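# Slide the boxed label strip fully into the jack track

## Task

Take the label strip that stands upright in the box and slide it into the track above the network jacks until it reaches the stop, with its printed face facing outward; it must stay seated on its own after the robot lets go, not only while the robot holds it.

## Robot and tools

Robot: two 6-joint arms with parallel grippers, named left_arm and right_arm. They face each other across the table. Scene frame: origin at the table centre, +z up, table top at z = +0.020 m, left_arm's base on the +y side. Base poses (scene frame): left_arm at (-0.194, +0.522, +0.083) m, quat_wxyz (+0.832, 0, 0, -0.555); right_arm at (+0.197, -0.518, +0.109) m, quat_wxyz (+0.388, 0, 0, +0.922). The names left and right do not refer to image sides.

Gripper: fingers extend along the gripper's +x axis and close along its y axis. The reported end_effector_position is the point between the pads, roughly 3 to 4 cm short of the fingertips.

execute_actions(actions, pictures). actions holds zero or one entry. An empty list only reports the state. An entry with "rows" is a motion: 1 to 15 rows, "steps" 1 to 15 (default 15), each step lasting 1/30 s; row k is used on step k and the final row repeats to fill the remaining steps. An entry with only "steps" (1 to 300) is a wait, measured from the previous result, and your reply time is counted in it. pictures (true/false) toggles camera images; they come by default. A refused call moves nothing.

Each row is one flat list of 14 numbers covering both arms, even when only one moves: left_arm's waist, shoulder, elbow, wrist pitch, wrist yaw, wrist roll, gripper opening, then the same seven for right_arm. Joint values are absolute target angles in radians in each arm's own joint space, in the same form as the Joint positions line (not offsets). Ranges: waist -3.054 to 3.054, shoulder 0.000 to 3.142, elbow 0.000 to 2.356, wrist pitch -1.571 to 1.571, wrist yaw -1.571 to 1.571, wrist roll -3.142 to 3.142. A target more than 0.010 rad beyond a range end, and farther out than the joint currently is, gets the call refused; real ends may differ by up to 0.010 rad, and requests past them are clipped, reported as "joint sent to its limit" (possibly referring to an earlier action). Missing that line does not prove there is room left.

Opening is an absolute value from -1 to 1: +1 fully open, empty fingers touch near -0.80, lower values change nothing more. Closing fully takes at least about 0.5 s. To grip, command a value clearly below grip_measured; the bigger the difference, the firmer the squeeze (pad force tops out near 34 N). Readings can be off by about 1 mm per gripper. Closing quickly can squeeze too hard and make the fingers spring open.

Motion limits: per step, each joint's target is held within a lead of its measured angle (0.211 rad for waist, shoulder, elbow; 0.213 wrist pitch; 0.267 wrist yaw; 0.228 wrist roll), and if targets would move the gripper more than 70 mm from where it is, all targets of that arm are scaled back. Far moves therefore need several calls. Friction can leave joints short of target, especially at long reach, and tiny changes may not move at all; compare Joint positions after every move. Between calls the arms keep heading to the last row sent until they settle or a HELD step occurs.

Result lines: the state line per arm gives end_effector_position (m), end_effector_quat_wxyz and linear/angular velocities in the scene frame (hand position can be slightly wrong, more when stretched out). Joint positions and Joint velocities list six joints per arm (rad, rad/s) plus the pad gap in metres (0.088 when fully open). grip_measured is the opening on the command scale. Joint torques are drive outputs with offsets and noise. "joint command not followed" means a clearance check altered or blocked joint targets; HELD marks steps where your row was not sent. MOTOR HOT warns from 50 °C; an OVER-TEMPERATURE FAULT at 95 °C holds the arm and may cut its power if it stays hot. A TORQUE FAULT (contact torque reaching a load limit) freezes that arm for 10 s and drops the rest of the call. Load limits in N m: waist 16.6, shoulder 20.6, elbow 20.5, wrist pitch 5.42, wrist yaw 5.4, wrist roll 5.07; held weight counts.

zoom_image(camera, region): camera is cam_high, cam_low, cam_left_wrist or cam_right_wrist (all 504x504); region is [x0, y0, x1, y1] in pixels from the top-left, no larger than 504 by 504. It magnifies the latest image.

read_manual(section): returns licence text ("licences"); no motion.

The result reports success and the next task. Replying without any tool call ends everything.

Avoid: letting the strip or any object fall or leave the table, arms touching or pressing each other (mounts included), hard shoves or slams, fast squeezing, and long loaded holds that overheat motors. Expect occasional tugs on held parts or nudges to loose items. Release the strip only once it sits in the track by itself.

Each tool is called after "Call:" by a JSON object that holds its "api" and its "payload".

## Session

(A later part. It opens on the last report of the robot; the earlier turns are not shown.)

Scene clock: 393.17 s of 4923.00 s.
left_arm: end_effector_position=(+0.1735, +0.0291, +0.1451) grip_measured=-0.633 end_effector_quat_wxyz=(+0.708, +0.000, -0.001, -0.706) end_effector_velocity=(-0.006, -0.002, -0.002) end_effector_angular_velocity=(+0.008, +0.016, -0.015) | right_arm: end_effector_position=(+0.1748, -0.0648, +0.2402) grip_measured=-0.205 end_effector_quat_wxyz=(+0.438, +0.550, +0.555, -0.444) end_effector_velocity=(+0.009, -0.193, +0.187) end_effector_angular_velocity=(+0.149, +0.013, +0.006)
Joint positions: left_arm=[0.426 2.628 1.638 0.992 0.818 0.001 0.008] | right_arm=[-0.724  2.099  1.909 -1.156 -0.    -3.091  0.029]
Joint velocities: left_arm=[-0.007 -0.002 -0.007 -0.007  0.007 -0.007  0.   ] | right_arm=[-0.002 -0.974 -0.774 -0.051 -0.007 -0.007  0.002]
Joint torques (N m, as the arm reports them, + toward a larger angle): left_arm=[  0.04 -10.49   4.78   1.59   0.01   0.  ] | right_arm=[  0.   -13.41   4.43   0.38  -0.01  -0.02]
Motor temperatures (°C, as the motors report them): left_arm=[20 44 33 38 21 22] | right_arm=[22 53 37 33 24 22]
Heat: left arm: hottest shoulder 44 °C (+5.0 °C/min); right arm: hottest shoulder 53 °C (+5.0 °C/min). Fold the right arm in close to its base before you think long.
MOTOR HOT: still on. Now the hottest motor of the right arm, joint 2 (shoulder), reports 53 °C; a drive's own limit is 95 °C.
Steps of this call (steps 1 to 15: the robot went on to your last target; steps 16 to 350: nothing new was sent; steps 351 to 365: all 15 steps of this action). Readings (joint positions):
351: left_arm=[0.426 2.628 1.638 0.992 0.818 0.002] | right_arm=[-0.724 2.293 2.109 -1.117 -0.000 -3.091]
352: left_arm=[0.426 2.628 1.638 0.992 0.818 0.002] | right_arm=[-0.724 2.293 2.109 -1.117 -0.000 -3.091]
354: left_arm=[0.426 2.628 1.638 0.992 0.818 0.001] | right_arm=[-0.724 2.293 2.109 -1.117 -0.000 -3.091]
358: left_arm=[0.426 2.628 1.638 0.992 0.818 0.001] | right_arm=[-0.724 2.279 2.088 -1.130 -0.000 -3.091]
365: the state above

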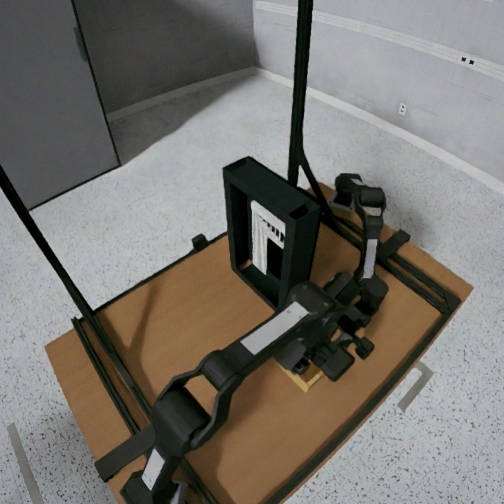

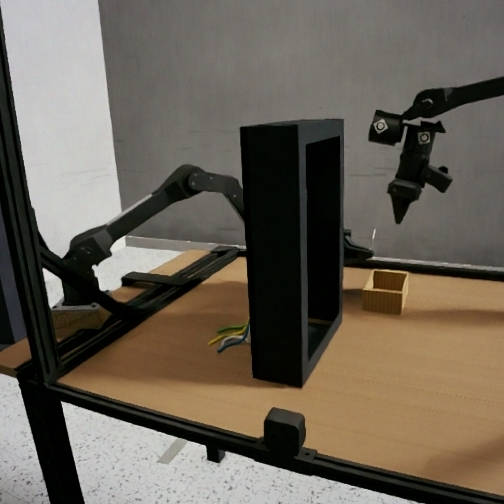

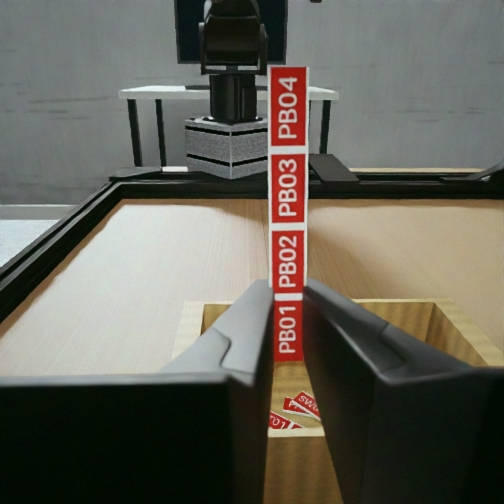

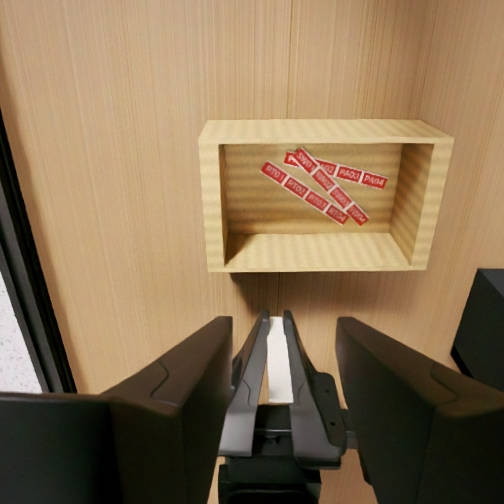

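Call:
{"api": "execute_actions", "payload": {"actions": [{"rows": [[0.428,2.61,1.625,0.99,0.82,0,-0.76,-0.724,1.97,1.80,-1.15,0,-3.05,-0.2],[0.432,2.585,1.605,0.985,0.825,0,-0.76,-0.724,1.94,1.765,-1.13,0,-2.99,-0.2],[0.438,2.553,1.58,0.979,0.832,0,-0.76,-0.724,1.91,1.73,-1.11,0,-2.925,-0.2],[0.444,2.517,1.551,0.972,0.84,0,-0.76,-0.724,1.88,1.695,-1.09,0,-2.86,-0.2],[0.45,2.48,1.521,0.964,0.85,0,-0.76,-0.724,1.85,1.66,-1.07,0,-2.795,-0.2],[0.456,2.443,1.491,0.957,0.86,0,-0.76,-0.724,1.82,1.625,-1.05,0,-2.73,-0.2],[0.462,2.406,1.461,0.95,0.87,0,-0.76,-0.724,1.79,1.59,-1.03,0,-2.665,-0.2],[0.468,2.369,1.431,0.942,0.88,0,-0.76,-0.724,1.76,1.555,-1.01,0,-2.60,-0.2],[0.474,2.332,1.401,0.935,0.89,0.02,-0.76,-0.724,1.73,1.52,-0.99,0,-2.535,-0.2],[0.48,2.295,1.371,0.928,0.90,0.06,-0.76,-0.724,1.70,1.485,-0.97,0,-2.47,-0.2],[0.486,2.258,1.341,0.92,0.91,0.12,-0.76,-0.724,1.67,1.45,-0.95,0,-2.405,-0.2],[0.492,2.221,1.311,0.913,0.92,0.18,-0.76,-0.724,1.64,1.415,-0.93,0,-2.34,-0.2],[0.498,2.184,1.281,0.906,0.93,0.24,-0.76,-0.724,1.61,1.38,-0.91,0,-2.275,-0.2],[0.505,2.147,1.251,0.898,0.942,0.30,-0.76,-0.724,1.58,1.345,-0.89,0,-2.21,-0.2],[0.512,2.11,1.221,0.891,0.954,0.36,-0.76,-0.724,1.55,1.31,-0.87,0,-2.145,-0.2]], "steps": 15}], "pictures": false}}

Call:
{"api": "execute_actions", "payload": {"actions": [{"rows": [[0.519,2.073,1.191,0.883,0.966,0.42,-0.76,-0.724,1.53,1.29,-0.85,0,-2.08,-0.2],[0.526,2.036,1.161,0.876,0.978,0.48,-0.76,-0.724,1.51,1.27,-0.83,0,-2.015,-0.2],[0.533,1.999,1.131,0.869,0.99,0.54,-0.76,-0.724,1.5,1.26,-0.81,0,-1.95,-0.2],[0.54,1.962,1.101,0.861,1.004,0.60,-0.76,-0.724,1.5,1.26,-0.79,0,-1.885,-0.2],[0.547,1.925,1.071,0.854,1.018,0.66,-0.76,-0.724,1.5,1.26,-0.77,0,-1.82,-0.2],[0.554,1.888,1.041,0.846,1.032,0.72,-0.76,-0.724,1.5,1.26,-0.75,0,-1.755,-0.2],[0.561,1.851,1.011,0.839,1.046,0.78,-0.76,-0.724,1.5,1.26,-0.73,0,-1.69,-0.2],[0.568,1.814,0.981,0.831,1.06,0.84,-0.76,-0.724,1.5,1.26,-0.71,0,-1.625,-0.2],[0.574,1.777,0.951,0.824,1.074,0.90,-0.76,-0.724,1.5,1.26,-0.70,0,-1.56,-0.2],[0.58,1.742,0.922,0.817,1.088,0.96,-0.76,-0.724,1.5,1.26,-0.70,0,-1.495,-0.2],[0.585,1.71,0.896,0.81,1.102,1.02,-0.76,-0.724,1.5,1.26,-0.70,0,-1.43,-0.2],[0.588,1.684,0.875,0.805,1.116,1.08,-0.76,-0.724,1.5,1.26,-0.70,0,-1.365,-0.2],[0.59,1.664,0.859,0.801,1.13,1.14,-0.76,-0.724,1.5,1.26,-0.70,0,-1.30,-0.2],[0.592,1.651,0.848,0.798,1.144,1.20,-0.76,-0.724,1.5,1.26,-0.70,0,-1.235,-0.2],[0.592,1.643,0.842,0.797,1.156,1.26,-0.76,-0.724,1.5,1.26,-0.70,0,-1.17,-0.2]], "steps": 15}], "pictures": false}}

Call:
{"api": "execute_actions", "payload": {"actions": [{"rows": [[0.592,1.643,0.842,0.797,1.168,1.32,-0.76,-0.724,1.5,1.26,-0.70,0,-1.105,-0.2],[0.592,1.643,0.842,0.797,1.178,1.38,-0.76,-0.724,1.5,1.26,-0.70,0,-1.04,-0.2],[0.592,1.643,0.842,0.797,1.186,1.44,-0.76,-0.724,1.5,1.26,-0.70,0,-0.975,-0.2],[0.592,1.643,0.842,0.797,1.19,1.495,-0.76,-0.724,1.5,1.26,-0.70,0,-0.91,-0.2],[0.592,1.643,0.842,0.797,1.19,1.54,-0.76,-0.724,1.5,1.26,-0.70,0,-0.845,-0.2],[0.592,1.643,0.842,0.797,1.19,1.565,-0.76,-0.724,1.5,1.26,-0.70,0,-0.78,-0.2],[0.592,1.643,0.842,0.797,1.19,1.573,-0.76,-0.724,1.5,1.26,-0.70,0,-0.715,-0.2],[0.592,1.643,0.842,0.797,1.19,1.573,-0.76,-0.724,1.5,1.26,-0.70,0,-0.65,-0.2],[0.592,1.643,0.842,0.797,1.19,1.573,-0.76,-0.724,1.5,1.26,-0.70,0,-0.585,-0.2],[0.592,1.643,0.842,0.797,1.19,1.573,-0.76,-0.724,1.5,1.26,-0.70,0,-0.52,-0.2],[0.592,1.643,0.842,0.797,1.19,1.573,-0.76,-0.724,1.5,1.26,-0.70,0,-0.455,-0.2],[0.592,1.643,0.842,0.797,1.19,1.573,-0.76,-0.724,1.5,1.26,-0.70,0,-0.39,-0.2],[0.592,1.643,0.842,0.797,1.19,1.573,-0.76,-0.724,1.5,1.26,-0.70,0,-0.325,-0.2],[0.592,1.643,0.842,0.797,1.19,1.573,-0.76,-0.724,1.5,1.26,-0.70,0,-0.26,-0.2],[0.59,1.652,0.854,0.7985,1.184,1.572,-0.76,-0.724,1.5,1.26,-0.70,0,0.0,-0.2]], "steps": 15}]}}

Scene clock: 453.63 s of 4923.00 s.
left_arm: end_effector_position=(+0.1470, +0.0919, +0.2455) grip_measured=-0.631 end_effector_quat_wxyz=(+0.692, +0.079, -0.087, -0.713) end_effector_velocity=(-0.125, +0.192, +0.257) end_effector_angular_velocity=(-0.094, -1.665, -0.130) | right_arm: end_effector_position=(+0.1784, -0.1393, +0.2791) grip_measured=-0.200 end_effector_quat_wxyz=(+0.126, +0.688, +0.403, -0.590) end_effector_velocity=(+0.008, -0.149, +0.021) end_effector_angular_velocity=(+0.412, +0.805, -1.774)
Joint positions: left_arm=[0.496 2.212 1.311 0.913 0.921 0.225 0.008] | right_arm=[-0.724  1.638  1.408 -0.921 -0.    -2.307  0.029]
Joint velocities: left_arm=[ 0.188 -1.17  -0.867 -0.227  0.33   1.604 -0.   ] | right_arm=[ 0.002 -0.911 -1.053  0.593  0.007  1.941  0.   ]
Joint torques (N m, as the arm reports them, + toward a larger angle): left_arm=[ 0.01 -9.75  3.52  1.25  0.21  0.09] | right_arm=[-0.06 -9.21  4.43  0.89 -0.04  0.11]
Motor temperatures (°C, as the motors report them): left_arm=[20 52 33 38 21 22] | right_arm=[22 53 36 32 24 22]
Heat: left arm: hottest shoulder 52 °C (+8.0 °C/min); right arm: hottest shoulder 53 °C (+0.0 °C/min). Fold the left arm in close to its base before you think long. Fold the right arm in close to its base before you think long.
MOTOR HOT: a motor of the left arm reached 50 °C. Now the hottest motor of the left arm, joint 2 (shoulder), reports 52 °C. The temperature limit of the motors' drives, at which the controller stops that arm, is 95 °C. To cool a motor, set the load down, stop pushing, or move to a pose that needs little force.
MOTOR HOT: still on. Now the hottest motor of the right arm, joint 2 (shoulder), reports 53 °C; a drive's own limit is 95 °C.
Steps of this call (steps 1 to 30: the robot went on to your last target; steps 31 to 1799: nothing new was sent; steps 1800 to 1814: all 15 steps of this action). Readings (joint positions):
1800: left_arm=[0.426 2.628 1.637 0.992 0.818 0.001] | right_arm=[-0.724 2.006 1.834 -1.158 -0.000 -3.085]
1801: left_arm=[0.426 2.626 1.635 0.992 0.818 0.001] | right_arm=[-0.724 1.999 1.822 -1.150 -0.000 -3.064]
1803: left_arm=[0.428 2.602 1.607 0.982 0.821 0.001] | right_arm=[-0.724 1.967 1.773 -1.128 -0.000 -2.982]
1807: left_arm=[0.448 2.492 1.502 0.957 0.853 0.001] | right_arm=[-0.724 1.860 1.644 -1.059 -0.000 -2.754]
1814: the state above

Scene clock: 454.13 s of 4923.00 s.
left_arm: end_effector_position=(+0.0620, +0.1879, +0.3152) grip_measured=-0.631 end_effector_quat_wxyz=(+0.557, +0.347, -0.400, -0.639) end_effector_velocity=(-0.156, +0.098, +0.062) end_effector_angular_velocity=(-0.283, -1.834, -0.356) | right_arm: end_effector_position=(+0.1782, -0.1338, +0.2967) grip_measured=-0.200 end_effector_quat_wxyz=(+0.276, -0.640, -0.149, +0.702) end_effector_velocity=(+0.002, +0.003, -0.001) end_effector_angular_velocity=(-0.033, +1.110, -1.577)
Joint positions: left_arm=[0.587 1.693 0.89  0.81  1.12  1.11  0.008] | right_arm=[-0.724  1.517  1.271 -0.707 -0.    -1.333  0.029]
Joint velocities: left_arm=[ 0.056 -0.598 -0.437 -0.095  0.418  1.795  0.   ] | right_arm=[-0.002 -0.002 -0.017  0.037  0.007  1.927 -0.   ]
Joint torques (N m, as the arm reports them, + toward a larger angle): left_arm=[ 0.16 -6.06  3.89  1.11  0.09  0.03] | right_arm=[-0.05 -8.74  5.01  1.21 -0.05  0.12]
Motor temperatures (°C, as the motors report them): left_arm=[20 52 33 38 21 22] | right_arm=[22 53 36 32 24 22]
Heat: left arm: hottest shoulder 52 °C (+8.1 °C/min); right arm: hottest shoulder 53 °C (+0.0 °C/min). Fold the left arm in close to its base before you think long. Fold the right arm in close to its base before you think long.
MOTOR HOT: still on. Now the hottest motor of the left arm, joint 2 (shoulder), reports 52 °C; a drive's own limit is 95 °C.
MOTOR HOT: still on. Now the hottest motor of the right arm, joint 2 (shoulder), reports 53 °C; a drive's own limit is 95 °C.
Steps of this call (steps 1 to 15: all 15 steps of this action). Readings (joint positions):
1: left_arm=[0.502 2.174 1.282 0.905 0.932 0.281] | right_arm=[-0.724 1.610 1.375 -0.903 -0.000 -2.242]
2: left_arm=[0.508 2.137 1.252 0.898 0.944 0.338] | right_arm=[-0.724 1.584 1.345 -0.885 -0.000 -2.177]
4: left_arm=[0.521 2.065 1.190 0.882 0.968 0.454] | right_arm=[-0.724 1.545 1.301 -0.846 -0.000 -2.047]
8: left_arm=[0.550 1.922 1.067 0.851 1.021 0.691] | right_arm=[-0.724 1.520 1.276 -0.762 -0.000 -1.788]
15: the state above

Scene clock: 454.63 s of 4923.00 s.
left_arm: end_effector_position=(+0.0454, +0.1956, +0.3145) grip_measured=-0.631 end_effector_quat_wxyz=(+0.449, +0.446, -0.545, -0.550) end_effector_velocity=(-0.002, -0.000, +0.001) end_effector_angular_velocity=(-0.003, -0.019, -0.010) | right_arm: end_effector_position=(+0.1781, -0.1332, +0.2969) grip_measured=-0.200 end_effector_quat_wxyz=(+0.545, -0.435, +0.196, +0.690) end_effector_velocity=(+0.000, -0.005, -0.003) end_effector_angular_velocity=(-0.079, +1.150, -1.601)
Joint positions: left_arm=[0.59  1.656 0.853 0.798 1.184 1.567 0.008] | right_arm=[-0.724  1.517  1.27  -0.703 -0.    -0.357  0.029]
Joint velocities: left_arm=[-0.002 -0.002  0.002 -0.007  0.007  0.022 -0.   ] | right_arm=[-0.002 -0.002 -0.002 -0.022 -0.007  1.971 -0.   ]
Joint torques (N m, as the arm reports them, + toward a larger angle): left_arm=[ 0.2  -6.23  4.79  1.23  0.12  0.05] | right_arm=[-0.03 -8.82  5.07  1.25 -0.03  0.1 ]
Motor temperatures (°C, as the motors report them): left_arm=[20 52 33 38 21 22] | right_arm=[22 53 36 32 24 22]
Heat: left arm: hottest shoulder 52 °C (+8.0 °C/min); right arm: hottest shoulder 53 °C (+0.0 °C/min). Fold the left arm in close to its base before you think long. Fold the right arm in close to its base before you think long.
MOTOR HOT: still on. Now the hottest motor of the left arm, joint 2 (shoulder), reports 52 °C; a drive's own limit is 95 °C.
MOTOR HOT: still on. Now the hottest motor of the right arm, joint 2 (shoulder), reports 53 °C; a drive's own limit is 95 °C.
Steps of this call (steps 1 to 15: all 15 steps of this action). Readings (joint positions):
1: left_arm=[0.588 1.677 0.878 0.807 1.133 1.170] | right_arm=[-0.724 1.517 1.270 -0.705 -0.000 -1.267]
2: left_arm=[0.588 1.667 0.870 0.805 1.146 1.231] | right_arm=[-0.724 1.517 1.270 -0.705 -0.000 -1.202]
4: left_arm=[0.589 1.658 0.862 0.801 1.165 1.350] | right_arm=[-0.724 1.517 1.270 -0.704 -0.000 -1.072]
8: left_arm=[0.589 1.657 0.854 0.799 1.181 1.517] | right_arm=[-0.724 1.517 1.270 -0.703 -0.000 -0.812]
15: the state above

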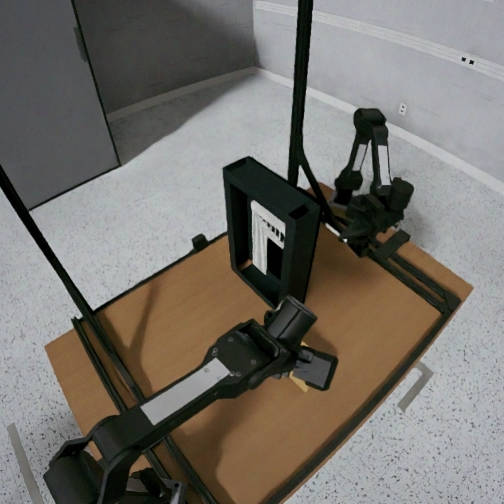

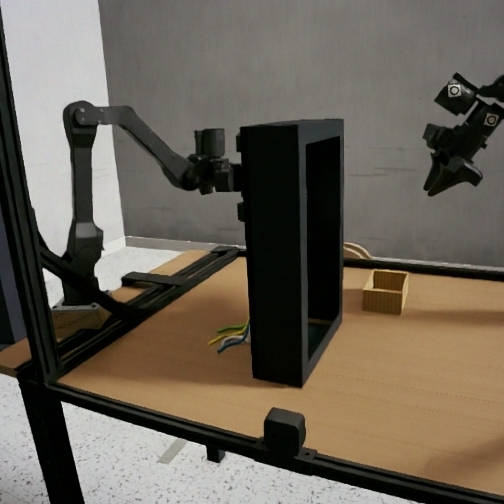

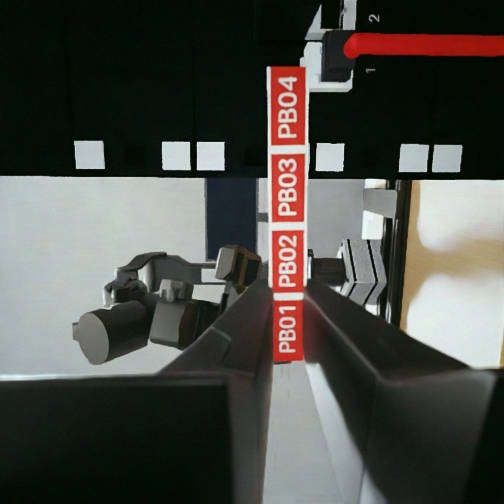

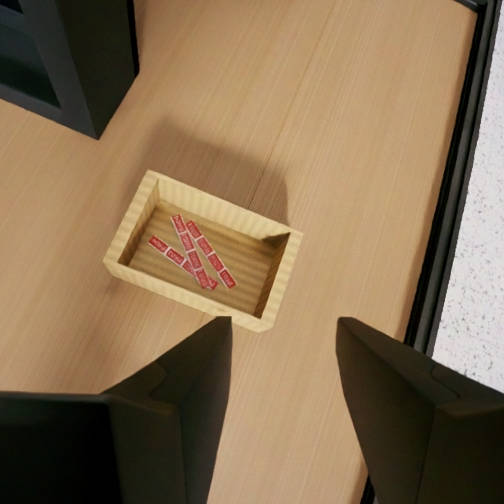

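Call:
{"api": "execute_actions", "payload": {"actions": []}}

Scene clock: 472.37 s of 4923.00 s.
left_arm: end_effector_position=(+0.0455, +0.1958, +0.3149) grip_measured=-0.631 end_effector_quat_wxyz=(+0.448, +0.447, -0.546, -0.549) end_effector_velocity=(-0.002, -0.002, -0.001) end_effector_angular_velocity=(+0.006, +0.013, +0.000) | right_arm: end_effector_position=(+0.1780, -0.1338, +0.2971) grip_measured=-0.200 end_effector_quat_wxyz=(+0.613, -0.332, +0.314, +0.645) end_effector_velocity=(-0.002, +0.001, +0.001) end_effector_angular_velocity=(+0.008, -0.006, +0.025)
Joint positions: left_arm=[0.59  1.656 0.853 0.798 1.184 1.57  0.008] | right_arm=[-0.724  1.514  1.267 -0.702 -0.    -0.002  0.029]
Joint velocities: left_arm=[-0.007 -0.002 -0.002 -0.007 -0.007 -0.007  0.   ] | right_arm=[ 0.002 -0.002 -0.002  0.007 -0.007 -0.022 -0.   ]
Joint torques (N m, as the arm reports them, + toward a larger angle): left_arm=[ 0.   -5.93  5.01  1.3   0.    0.03] | right_arm=[-0.03 -8.49  5.29  1.23 -0.01  0.08]
Motor temperatures (°C, as the motors report them): left_arm=[20 47 33 37 21 22] | right_arm=[22 50 36 34 24 22]
Heat: left arm: hottest shoulder 47 °C (+0.0 °C/min); right arm: hottest shoulder 50 °C (-3.0 °C/min). Fold the right arm in close to its base before you think long.
MOTOR HOT: still on. Now the hottest motor of the right arm, joint 2 (shoulder), reports 50 °C; a drive's own limit is 95 °C.
MOTOR HOT: cleared. Now the hottest motor of the left arm, joint 2 (shoulder), reports 47 °C.
Steps of this call (steps 1 to 30: the robot went on to your last target; steps 31 to 532: nothing new was sent). Readings (joint positions):
1: left_arm=[0.590 1.656 0.853 0.798 1.184 1.568] | right_arm=[-0.724 1.517 1.270 -0.703 -0.000 -0.292]
2: left_arm=[0.590 1.656 0.853 0.798 1.184 1.569] | right_arm=[-0.724 1.517 1.270 -0.703 -0.000 -0.227]
4: left_arm=[0.590 1.656 0.853 0.798 1.184 1.569] | right_arm=[-0.724 1.517 1.270 -0.703 -0.000 -0.109]
8: left_arm=[0.590 1.656 0.853 0.798 1.184 1.570] | right_arm=[-0.724 1.517 1.270 -0.703 -0.000 -0.025]
532: the state above
All arms were judged still, so your last target was given up. Only a new action makes them travel on or press farther. Fingers that are still opening or closing keep moving.

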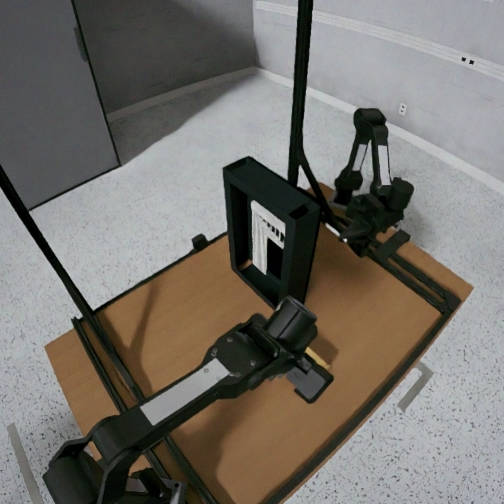

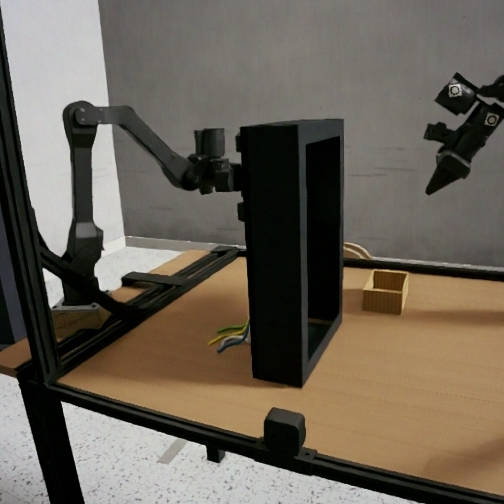

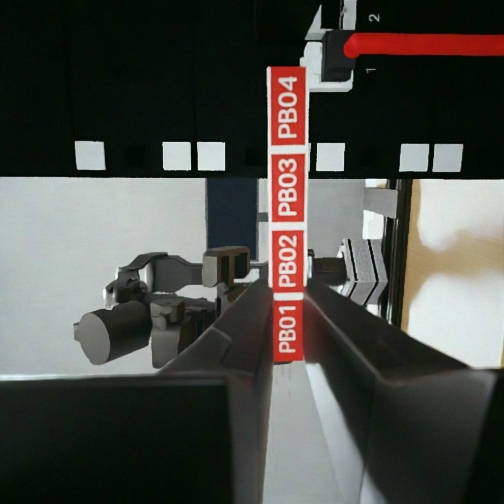

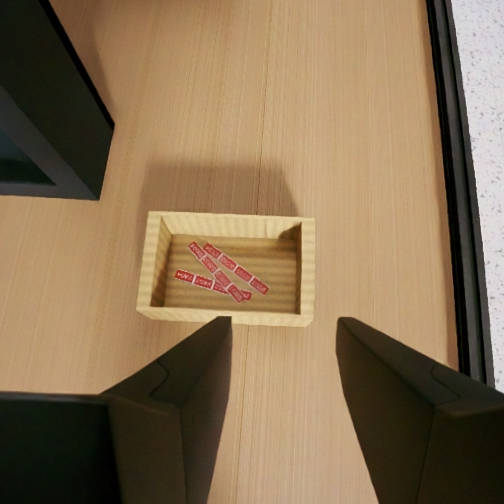

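Call:
{"api": "zoom_image", "payload": {"camera": "cam_left_wrist", "region": [220, 0, 380, 110]}}

Region (220, 0, 380, 110) of cam_left_wrist's 504x504 image, scaled by 3.150, with more detail than that image has; it fills the top 346 rows of this view, and the rest is white.

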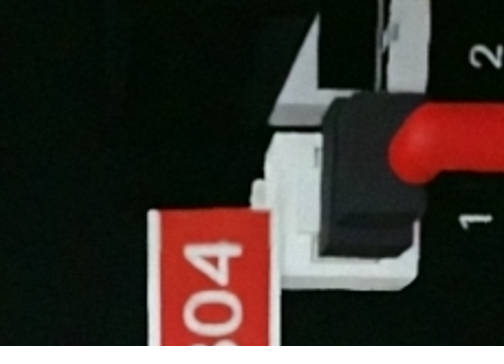

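Call:
{"api": "execute_actions", "payload": {"actions": [{"rows": [[0.585,1.645,0.842,0.800,1.179,1.572,-0.76,-0.724,1.47,1.22,-0.70,0,0,-0.2],[0.581,1.637,0.833,0.801,1.174,1.572,-0.76,-0.724,1.43,1.17,-0.70,0,0,-0.2],[0.577,1.629,0.824,0.802,1.170,1.572,-0.76,-0.724,1.39,1.12,-0.70,0,0,-0.2],[0.573,1.621,0.815,0.803,1.165,1.572,-0.76,-0.724,1.35,1.07,-0.70,0,0,-0.2],[0.568,1.613,0.806,0.804,1.160,1.572,-0.76,-0.724,1.31,1.02,-0.70,0,0,-0.2],[0.564,1.605,0.797,0.805,1.155,1.572,-0.76,-0.724,1.27,0.97,-0.70,0,0,-0.2],[0.560,1.597,0.789,0.806,1.151,1.572,-0.76,-0.724,1.23,0.92,-0.70,0,0,-0.2],[0.556,1.590,0.781,0.806,1.147,1.572,-0.76,-0.724,1.19,0.87,-0.70,0,0,-0.2],[0.553,1.584,0.775,0.807,1.143,1.572,-0.76,-0.724,1.15,0.83,-0.70,0,0,-0.2],[0.553,1.584,0.775,0.807,1.143,1.572,-0.76,-0.724,1.12,0.80,-0.70,0,0,-0.2],[0.553,1.584,0.775,0.807,1.143,1.572,-0.76,-0.724,1.10,0.78,-0.70,0,0,-0.2],[0.553,1.584,0.775,0.807,1.143,1.572,-0.76,-0.724,1.10,0.78,-0.70,0,0,-0.2],[0.553,1.584,0.775,0.807,1.143,1.572,-0.76,-0.724,1.10,0.78,-0.70,0,0,-0.2],[0.554,1.590,0.786,0.805,1.148,1.572,-0.76,-0.724,1.10,0.78,-0.70,0,0,-0.2]], "steps": 15}]}}

Call:
{"api": "zoom_image", "payload": {"camera": "cam_left_wrist", "region": [200, 0, 400, 140]}}

Scene clock: 526.97 s of 4923.00 s.
left_arm: end_effector_position=(+0.0257, +0.1959, +0.3145) grip_measured=-0.631 end_effector_quat_wxyz=(+0.448, +0.447, -0.546, -0.549) end_effector_velocity=(-0.002, +0.000, -0.001) end_effector_angular_velocity=(+0.006, +0.013, -0.010) | right_arm: end_effector_position=(+0.1837, -0.2486, +0.2423) grip_measured=-0.200 end_effector_quat_wxyz=(+0.600, -0.357, +0.339, +0.631) end_effector_velocity=(+0.001, -0.034, -0.020) end_effector_angular_velocity=(-0.008, +0.010, -0.005)
Joint positions: left_arm=[0.555 1.597 0.789 0.805 1.15  1.571 0.008] | right_arm=[-0.724  1.123  0.799 -0.706 -0.    -0.001  0.029]
Joint velocities: left_arm=[-0.002 -0.002 -0.002 -0.007  0.007 -0.007 -0.   ] | right_arm=[-0.002 -0.134 -0.149  0.007 -0.007  0.007 -0.   ]
Joint torques (N m, as the arm reports them, + toward a larger angle): left_arm=[-0.04 -5.98  4.68  1.38 -0.08  0.01] | right_arm=[-0.06 -4.75  5.46  1.29 -0.01  0.04]
Motor temperatures (°C, as the motors report them): left_arm=[20 41 34 36 21 22] | right_arm=[22 46 37 35 24 22]
Heat: left arm: hottest shoulder 41 °C (-7.1 °C/min); right arm: hottest shoulder 46 °C (-4.0 °C/min).
MOTOR HOT: cleared. Now the hottest motor of the right arm, joint 2 (shoulder), reports 46 °C.
Steps of this call (steps 1 to 1623: nothing new was sent; steps 1624 to 1638: all 15 steps of this action). Readings (joint positions):
1624: left_arm=[0.590 1.654 0.853 0.798 1.184 1.571] | right_arm=[-0.724 1.506 1.259 -0.700 -0.000 -0.001]
1625: left_arm=[0.589 1.654 0.853 0.798 1.184 1.571] | right_arm=[-0.724 1.496 1.246 -0.694 -0.000 -0.001]
1627: left_arm=[0.585 1.649 0.845 0.799 1.178 1.571] | right_arm=[-0.724 1.449 1.183 -0.693 -0.000 -0.001]
1631: left_arm=[0.568 1.622 0.812 0.802 1.162 1.571] | right_arm=[-0.724 1.300 1.000 -0.698 -0.000 -0.001]
1638: the state above

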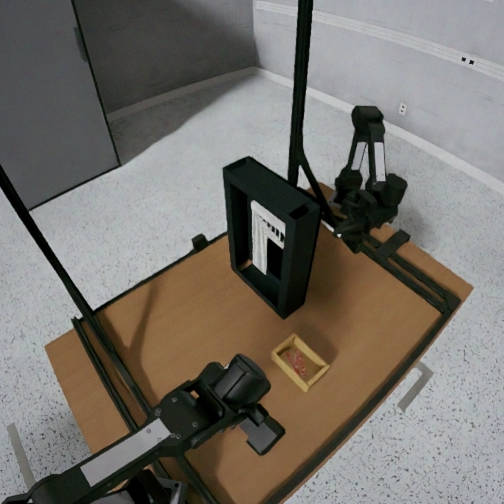

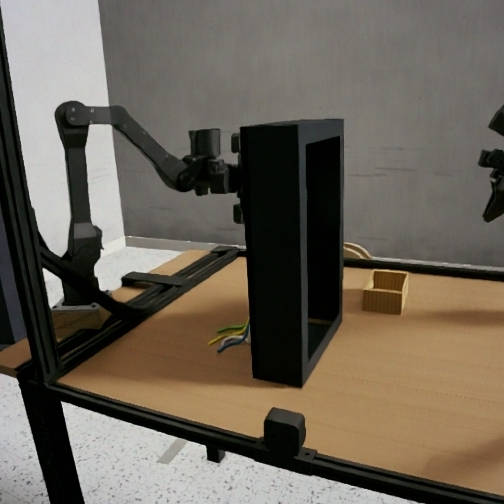

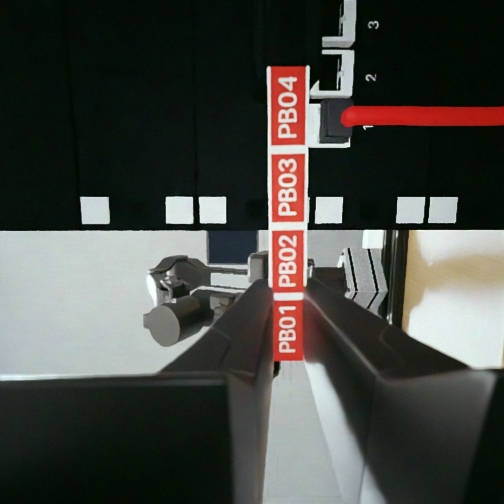

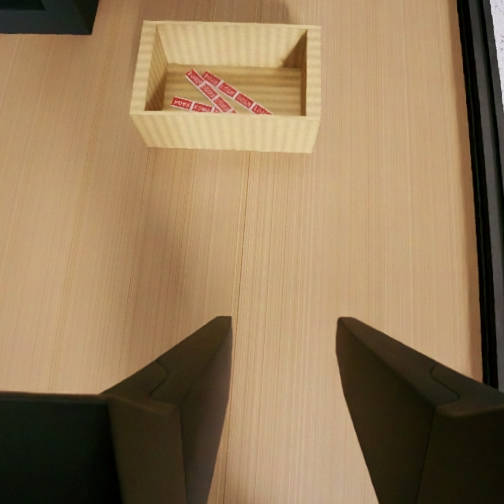

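Region (200, 0, 400, 140) of cam_left_wrist's 504x504 image, scaled by 2.520, with more detail than that image has; it fills the top 353 rows of this view, and the rest is white.

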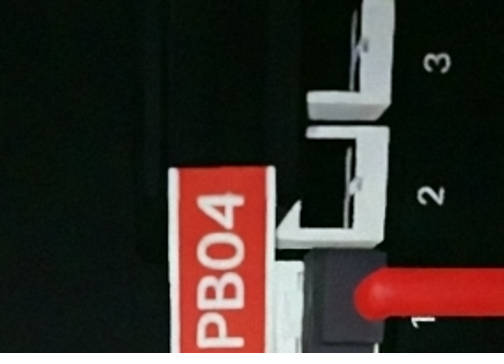

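Call:
{"api": "zoom_image", "payload": {"camera": "cam_left_wrist", "region": [240, 20, 335, 110]}}

Region (240, 20, 335, 110) of cam_left_wrist's 504x504 image, scaled by 5.305, with more detail than that image has; it fills the top 477 rows of this view, and the rest is white.

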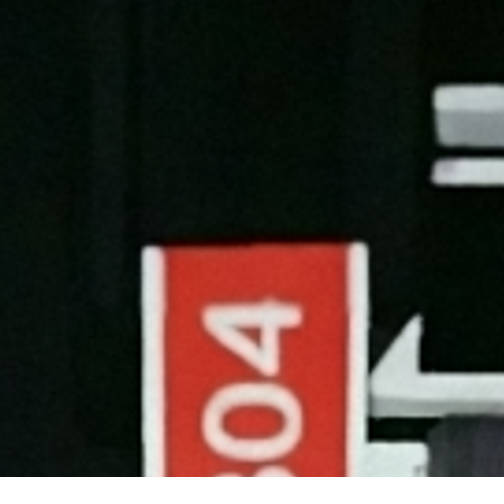

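Call:
{"api": "execute_actions", "payload": {"actions": [{"rows": [[0.552,1.606,0.799,0.805,1.146,1.572,-0.76,-0.724,1.10,0.78,-0.70,0,0,-0.2],[0.549,1.614,0.807,0.806,1.142,1.572,-0.76,-0.724,1.10,0.78,-0.70,0,0,-0.2],[0.546,1.622,0.815,0.806,1.138,1.572,-0.76,-0.724,1.10,0.78,-0.70,0,0,-0.2],[0.543,1.630,0.823,0.806,1.135,1.572,-0.76,-0.724,1.10,0.78,-0.70,0,0,-0.2],[0.540,1.638,0.831,0.807,1.131,1.572,-0.76,-0.724,1.10,0.78,-0.70,0,0,-0.2],[0.537,1.646,0.839,0.807,1.128,1.572,-0.76,-0.724,1.10,0.78,-0.70,0,0,-0.2],[0.534,1.654,0.847,0.807,1.124,1.572,-0.76,-0.724,1.10,0.78,-0.70,0,0,-0.2],[0.531,1.661,0.854,0.808,1.121,1.572,-0.76,-0.724,1.10,0.78,-0.70,0,0,-0.2],[0.528,1.667,0.860,0.808,1.117,1.572,-0.76,-0.724,1.10,0.78,-0.70,0,0,-0.2],[0.524,1.671,0.865,0.808,1.114,1.572,-0.76,-0.724,1.10,0.78,-0.70,0,0,-0.2],[0.524,1.671,0.865,0.808,1.114,1.572,-0.76,-0.724,1.10,0.78,-0.70,0,0,-0.2],[0.524,1.671,0.865,0.808,1.114,1.572,-0.76,-0.724,1.10,0.78,-0.70,0,0,-0.2],[0.524,1.671,0.865,0.808,1.114,1.572,-0.76,-0.724,1.10,0.78,-0.70,0,0,-0.2],[0.525,1.661,0.855,0.807,1.119,1.572,-0.76,-0.724,1.10,0.78,-0.70,0,0,-0.2]], "steps": 15}]}}

Call:
{"api": "zoom_image", "payload": {"camera": "cam_left_wrist", "region": [235, 0, 355, 100]}}

Scene clock: 562.63 s of 4923.00 s.
left_arm: end_effector_position=(+0.0336, +0.1793, +0.3136) grip_measured=-0.631 end_effector_quat_wxyz=(+0.448, +0.448, -0.546, -0.548) end_effector_velocity=(+0.000, -0.001, -0.001) end_effector_angular_velocity=(-0.000, +0.005, +0.005) | right_arm: end_effector_position=(+0.1838, -0.2511, +0.2417) grip_measured=-0.200 end_effector_quat_wxyz=(+0.601, -0.355, +0.338, +0.632) end_effector_velocity=(+0.002, -0.002, -0.001) end_effector_angular_velocity=(-0.007, -0.010, +0.000)
Joint positions: left_arm=[0.527 1.658 0.849 0.805 1.121 1.571 0.008] | right_arm=[-0.724  1.108  0.786 -0.702 -0.    -0.001  0.029]
Joint velocities: left_arm=[-0.002  0.002 -0.002  0.007 -0.007 -0.007 -0.   ] | right_arm=[-0.002 -0.002 -0.002 -0.007  0.007 -0.007 -0.   ]
Joint torques (N m, as the arm reports them, + toward a larger angle): left_arm=[-0.05 -5.21  5.69  1.52 -0.08  0.01] | right_arm=[-0.08 -4.33  5.38  1.14 -0.02  0.03]
Motor temperatures (°C, as the motors report them): left_arm=[20 40 33 36 21 22] | right_arm=[22 41 36 35 24 22]
Heat: left arm: hottest shoulder 40 °C (-3.0 °C/min); right arm: hottest shoulder 41 °C (-6.0 °C/min).
Steps of this call (steps 1 to 30: the robot went on to your last target; steps 31 to 1055: nothing new was sent; steps 1056 to 1070: all 15 steps of this action). Readings (joint positions):
1056: left_arm=[0.554 1.595 0.787 0.805 1.150 1.571] | right_arm=[-0.724 1.108 0.786 -0.702 -0.000 -0.001]
1057: left_arm=[0.554 1.595 0.788 0.805 1.150 1.571] | right_arm=[-0.724 1.108 0.786 -0.702 -0.000 -0.001]
1059: left_arm=[0.552 1.602 0.795 0.805 1.148 1.571] | right_arm=[-0.724 1.108 0.786 -0.702 -0.000 -0.001]
1063: left_arm=[0.541 1.631 0.824 0.805 1.134 1.571] | right_arm=[-0.724 1.108 0.786 -0.702 -0.000 -0.001]
1070: the state above

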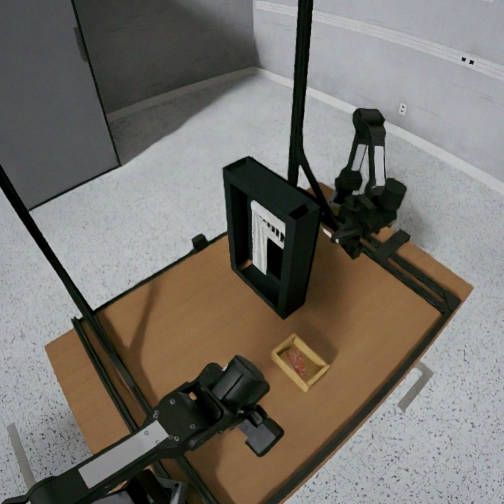

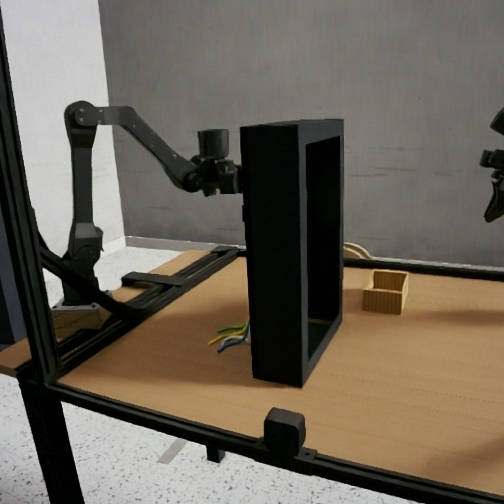

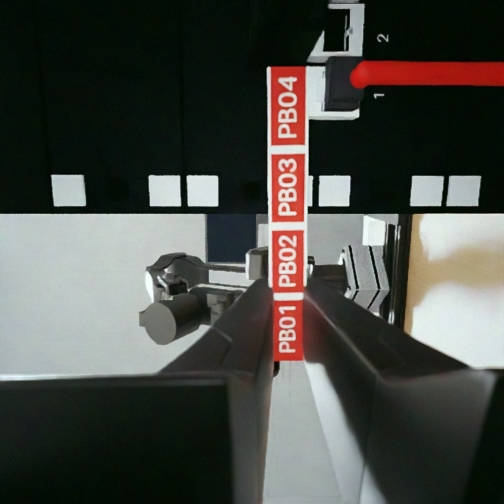

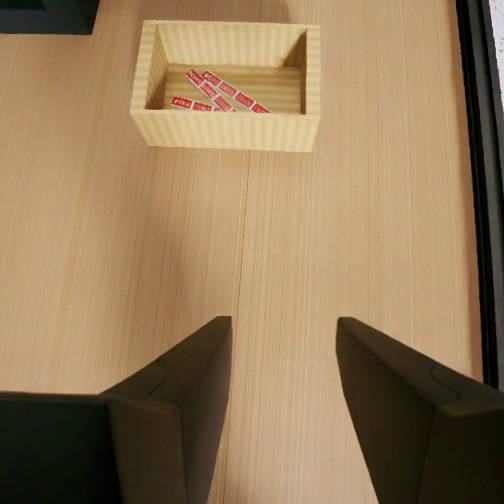

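Region (235, 0, 355, 100) of cam_left_wrist's 504x504 image, scaled by 4.200, with more detail than that image has.

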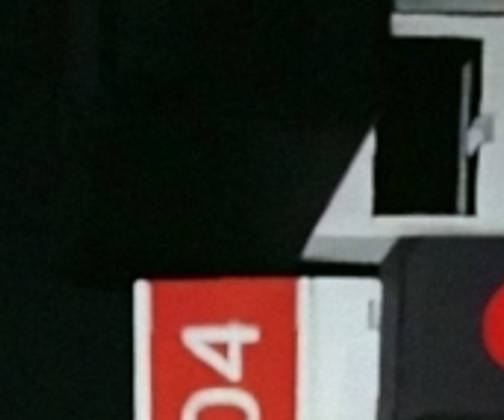

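Call:
{"api": "execute_actions", "payload": {"actions": [{"rows": [[0.524,1.658,0.845,0.807,1.116,1.572,-0.76,-0.724,1.10,0.78,-0.70,0,0,-0.2],[0.521,1.658,0.842,0.808,1.112,1.572,-0.76,-0.724,1.10,0.78,-0.70,0,0,-0.2],[0.518,1.658,0.840,0.809,1.109,1.572,-0.76,-0.724,1.10,0.78,-0.70,0,0,-0.2],[0.515,1.658,0.838,0.810,1.106,1.572,-0.76,-0.724,1.10,0.78,-0.70,0,0,-0.2],[0.512,1.658,0.836,0.811,1.103,1.572,-0.76,-0.724,1.10,0.78,-0.70,0,0,-0.2],[0.509,1.658,0.834,0.812,1.100,1.572,-0.76,-0.724,1.10,0.78,-0.70,0,0,-0.2],[0.506,1.658,0.832,0.813,1.097,1.572,-0.76,-0.724,1.10,0.78,-0.70,0,0,-0.2],[0.503,1.658,0.831,0.814,1.094,1.572,-0.76,-0.724,1.10,0.78,-0.70,0,0,-0.2],[0.500,1.658,0.830,0.814,1.091,1.572,-0.76,-0.724,1.10,0.78,-0.70,0,0,-0.2],[0.498,1.658,0.830,0.814,1.088,1.572,-0.76,-0.724,1.10,0.78,-0.70,0,0,-0.2],[0.498,1.658,0.830,0.814,1.088,1.572,-0.76,-0.724,1.10,0.78,-0.70,0,0,-0.2],[0.498,1.658,0.830,0.814,1.088,1.572,-0.76,-0.724,1.10,0.78,-0.70,0,0,-0.2],[0.498,1.658,0.830,0.814,1.088,1.572,-0.76,-0.724,1.10,0.78,-0.70,0,0,-0.2],[0.500,1.658,0.841,0.812,1.094,1.572,-0.76,-0.724,1.10,0.78,-0.70,0,0,-0.2]], "steps": 15}]}}

Call:
{"api": "zoom_image", "payload": {"camera": "cam_left_wrist", "region": [235, 0, 355, 100]}}

Scene clock: 597.03 s of 4923.00 s.
left_arm: end_effector_position=(+0.0275, +0.1730, +0.3112) grip_measured=-0.631 end_effector_quat_wxyz=(+0.448, +0.447, -0.546, -0.549) end_effector_velocity=(+0.000, -0.002, -0.001) end_effector_angular_velocity=(+0.009, +0.027, +0.015) | right_arm: end_effector_position=(+0.1839, -0.2517, +0.2413) grip_measured=-0.200 end_effector_quat_wxyz=(+0.601, -0.355, +0.338, +0.632) end_effector_velocity=(-0.005, -0.005, -0.003) end_effector_angular_velocity=(-0.023, +0.026, +0.023)
Joint positions: left_arm=[0.5   1.659 0.842 0.812 1.095 1.572 0.008] | right_arm=[-0.724  1.105  0.783 -0.702 -0.    -0.001  0.029]
Joint velocities: left_arm=[-0.007 -0.002 -0.002 -0.007 -0.022 -0.022  0.   ] | right_arm=[-0.002 -0.002 -0.002 -0.022 -0.037 -0.007 -0.   ]
Joint torques (N m, as the arm reports them, + toward a larger angle): left_arm=[ 0.05 -5.86  4.82  1.47 -0.05  0.  ] | right_arm=[-0.01 -4.07  5.61  1.11 -0.01  0.02]
Motor temperatures (°C, as the motors report them): left_arm=[20 39 34 36 21 22] | right_arm=[22 39 37 35 24 22]
Heat: left arm: hottest shoulder 39 °C (-2.0 °C/min); right arm: hottest shoulder 39 °C (-5.1 °C/min).
Steps of this call (steps 1 to 15: the robot went on to your last target; steps 16 to 1017: nothing new was sent; steps 1018 to 1032: all 15 steps of this action). Readings (joint positions):
1018: left_arm=[0.526 1.659 0.851 0.806 1.120 1.572] | right_arm=[-0.724 1.105 0.783 -0.702 -0.000 -0.001]
1019: left_arm=[0.526 1.659 0.851 0.806 1.120 1.572] | right_arm=[-0.724 1.105 0.783 -0.702 -0.000 -0.001]
1021: left_arm=[0.524 1.659 0.851 0.806 1.117 1.572] | right_arm=[-0.724 1.105 0.783 -0.702 -0.000 -0.001]
1025: left_arm=[0.513 1.659 0.847 0.810 1.106 1.572] | right_arm=[-0.724 1.105 0.783 -0.702 -0.000 -0.001]
1032: the state above

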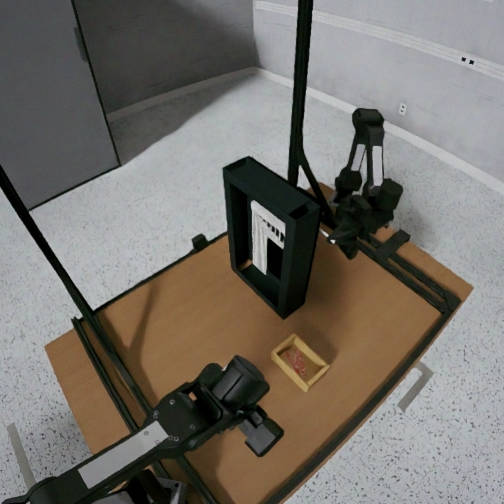

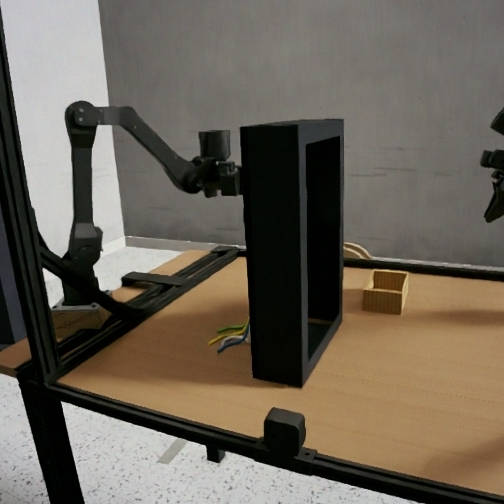

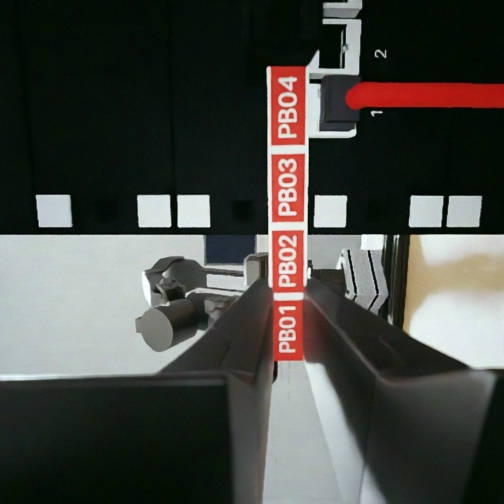

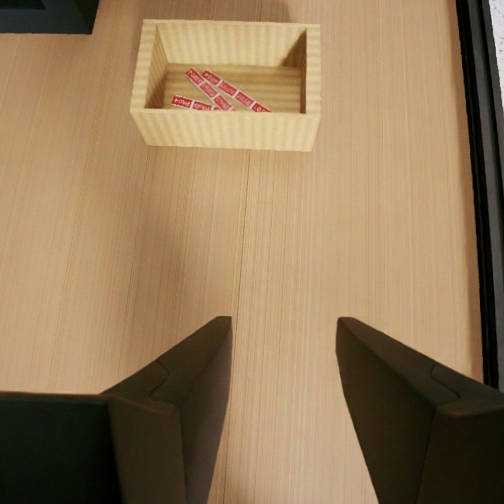

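Region (235, 0, 355, 100) of cam_left_wrist's 504x504 image, scaled by 4.200, with more detail than that image has.

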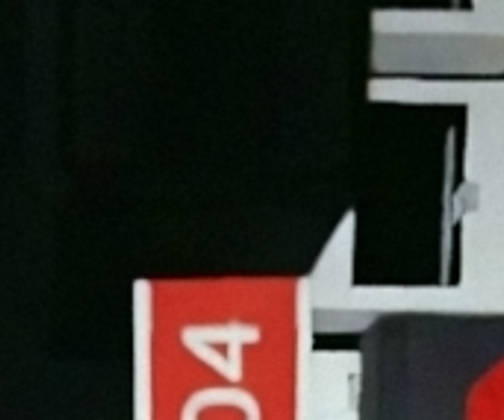

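Call:
{"api": "execute_actions", "payload": {"actions": [{"rows": [[0.499,1.652,0.838,0.811,1.092,1.572,-0.76,-0.724,1.10,0.78,-0.70,0,0,-0.2],[0.498,1.648,0.835,0.810,1.090,1.572,-0.76,-0.724,1.10,0.78,-0.70,0,0,-0.2],[0.497,1.645,0.832,0.809,1.088,1.572,-0.76,-0.724,1.10,0.78,-0.70,0,0,-0.2],[0.496,1.642,0.829,0.808,1.087,1.572,-0.76,-0.724,1.10,0.78,-0.70,0,0,-0.2],[0.495,1.640,0.827,0.808,1.085,1.572,-0.76,-0.724,1.10,0.78,-0.70,0,0,-0.2],[0.494,1.638,0.825,0.807,1.084,1.572,-0.76,-0.724,1.10,0.78,-0.70,0,0,-0.2],[0.493,1.636,0.823,0.806,1.083,1.572,-0.76,-0.724,1.10,0.78,-0.70,0,0,-0.2],[0.492,1.635,0.822,0.806,1.082,1.572,-0.76,-0.724,1.10,0.78,-0.70,0,0,-0.2],[0.491,1.634,0.8215,0.806,1.081,1.572,-0.76,-0.724,1.10,0.78,-0.70,0,0,-0.2],[0.491,1.634,0.8215,0.806,1.081,1.572,-0.76,-0.724,1.10,0.78,-0.70,0,0,-0.2],[0.491,1.634,0.8215,0.806,1.081,1.572,-0.76,-0.724,1.10,0.78,-0.70,0,0,-0.2],[0.491,1.634,0.8215,0.806,1.081,1.572,-0.76,-0.724,1.10,0.78,-0.70,0,0,-0.2],[0.491,1.634,0.8215,0.806,1.081,1.572,-0.76,-0.724,1.10,0.78,-0.70,0,0,-0.2],[0.493,1.645,0.833,0.808,1.088,1.572,-0.76,-0.724,1.10,0.78,-0.70,0,0,-0.2]], "steps": 15}]}}

Call:
{"api": "zoom_image", "payload": {"camera": "cam_left_wrist", "region": [235, 0, 355, 100]}}

Scene clock: 617.67 s of 4923.00 s.
left_arm: end_effector_position=(+0.0243, +0.1730, +0.3123) grip_measured=-0.631 end_effector_quat_wxyz=(+0.448, +0.448, -0.545, -0.549) end_effector_velocity=(-0.001, +0.001, +0.001) end_effector_angular_velocity=(-0.009, -0.027, -0.005) | right_arm: end_effector_position=(+0.1839, -0.2519, +0.2411) grip_measured=-0.200 end_effector_quat_wxyz=(+0.601, -0.355, +0.338, +0.632) end_effector_velocity=(-0.000, +0.001, +0.001) end_effector_angular_velocity=(+0.007, +0.003, +0.008)
Joint positions: left_arm=[0.493 1.647 0.833 0.808 1.086 1.572 0.008] | right_arm=[-0.724  1.105  0.782 -0.701 -0.    -0.     0.029]
Joint velocities: left_arm=[ 0.002 -0.002 -0.002  0.007  0.007  0.022  0.   ] | right_arm=[-0.002 -0.002 -0.002  0.007 -0.007 -0.007 -0.   ]
Joint torques (N m, as the arm reports them, + toward a larger angle): left_arm=[ 0.02 -5.92  4.81  1.26  0.   -0.01] | right_arm=[-0.08 -3.94  5.75  1.11 -0.01  0.02]
Motor temperatures (°C, as the motors report them): left_arm=[20 39 34 36 21 22] | right_arm=[22 38 37 35 24 22]
Heat: left arm: hottest shoulder 39 °C (-1.0 °C/min); right arm: hottest shoulder 38 °C (-3.0 °C/min).
Steps of this call (steps 1 to 15: the robot went on to your last target; steps 16 to 604: nothing new was sent; steps 605 to 619: all 15 steps of this action). Readings (joint positions):
605: left_arm=[0.500 1.659 0.841 0.812 1.095 1.572] | right_arm=[-0.724 1.105 0.782 -0.701 -0.000 -0.000]
606: left_arm=[0.500 1.659 0.841 0.812 1.095 1.572] | right_arm=[-0.724 1.105 0.782 -0.701 -0.000 -0.000]
608: left_arm=[0.500 1.659 0.841 0.812 1.095 1.572] | right_arm=[-0.724 1.105 0.782 -0.701 -0.000 -0.000]
612: left_arm=[0.497 1.653 0.837 0.809 1.090 1.572] | right_arm=[-0.724 1.105 0.782 -0.701 -0.000 -0.000]
619: the state above

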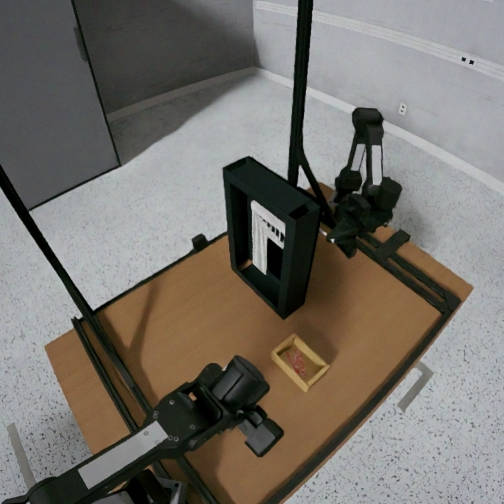

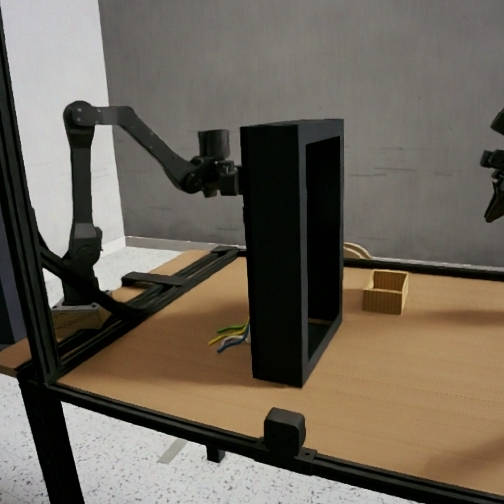

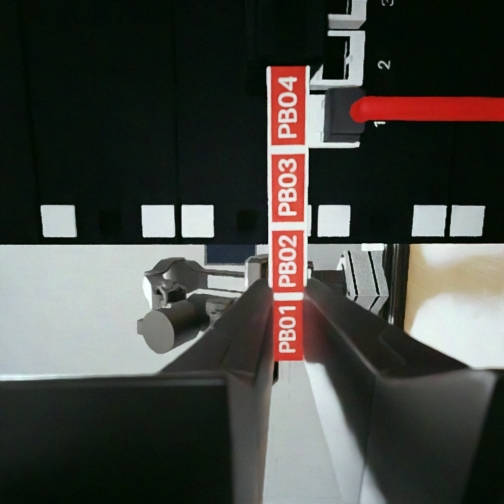

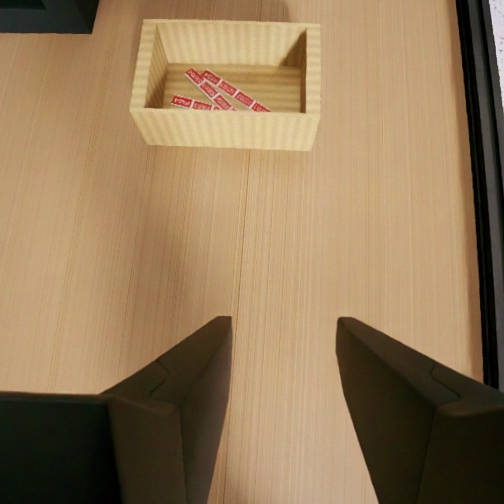

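Region (235, 0, 355, 100) of cam_left_wrist's 504x504 image, scaled by 4.200, with more detail than that image has.

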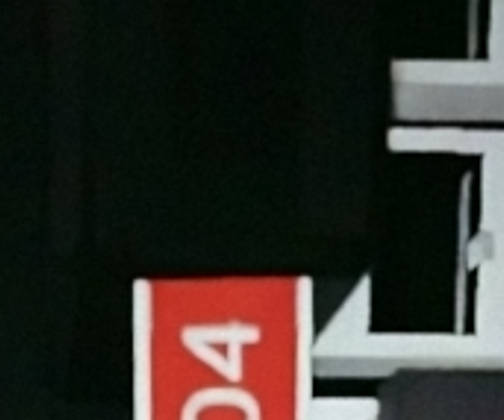

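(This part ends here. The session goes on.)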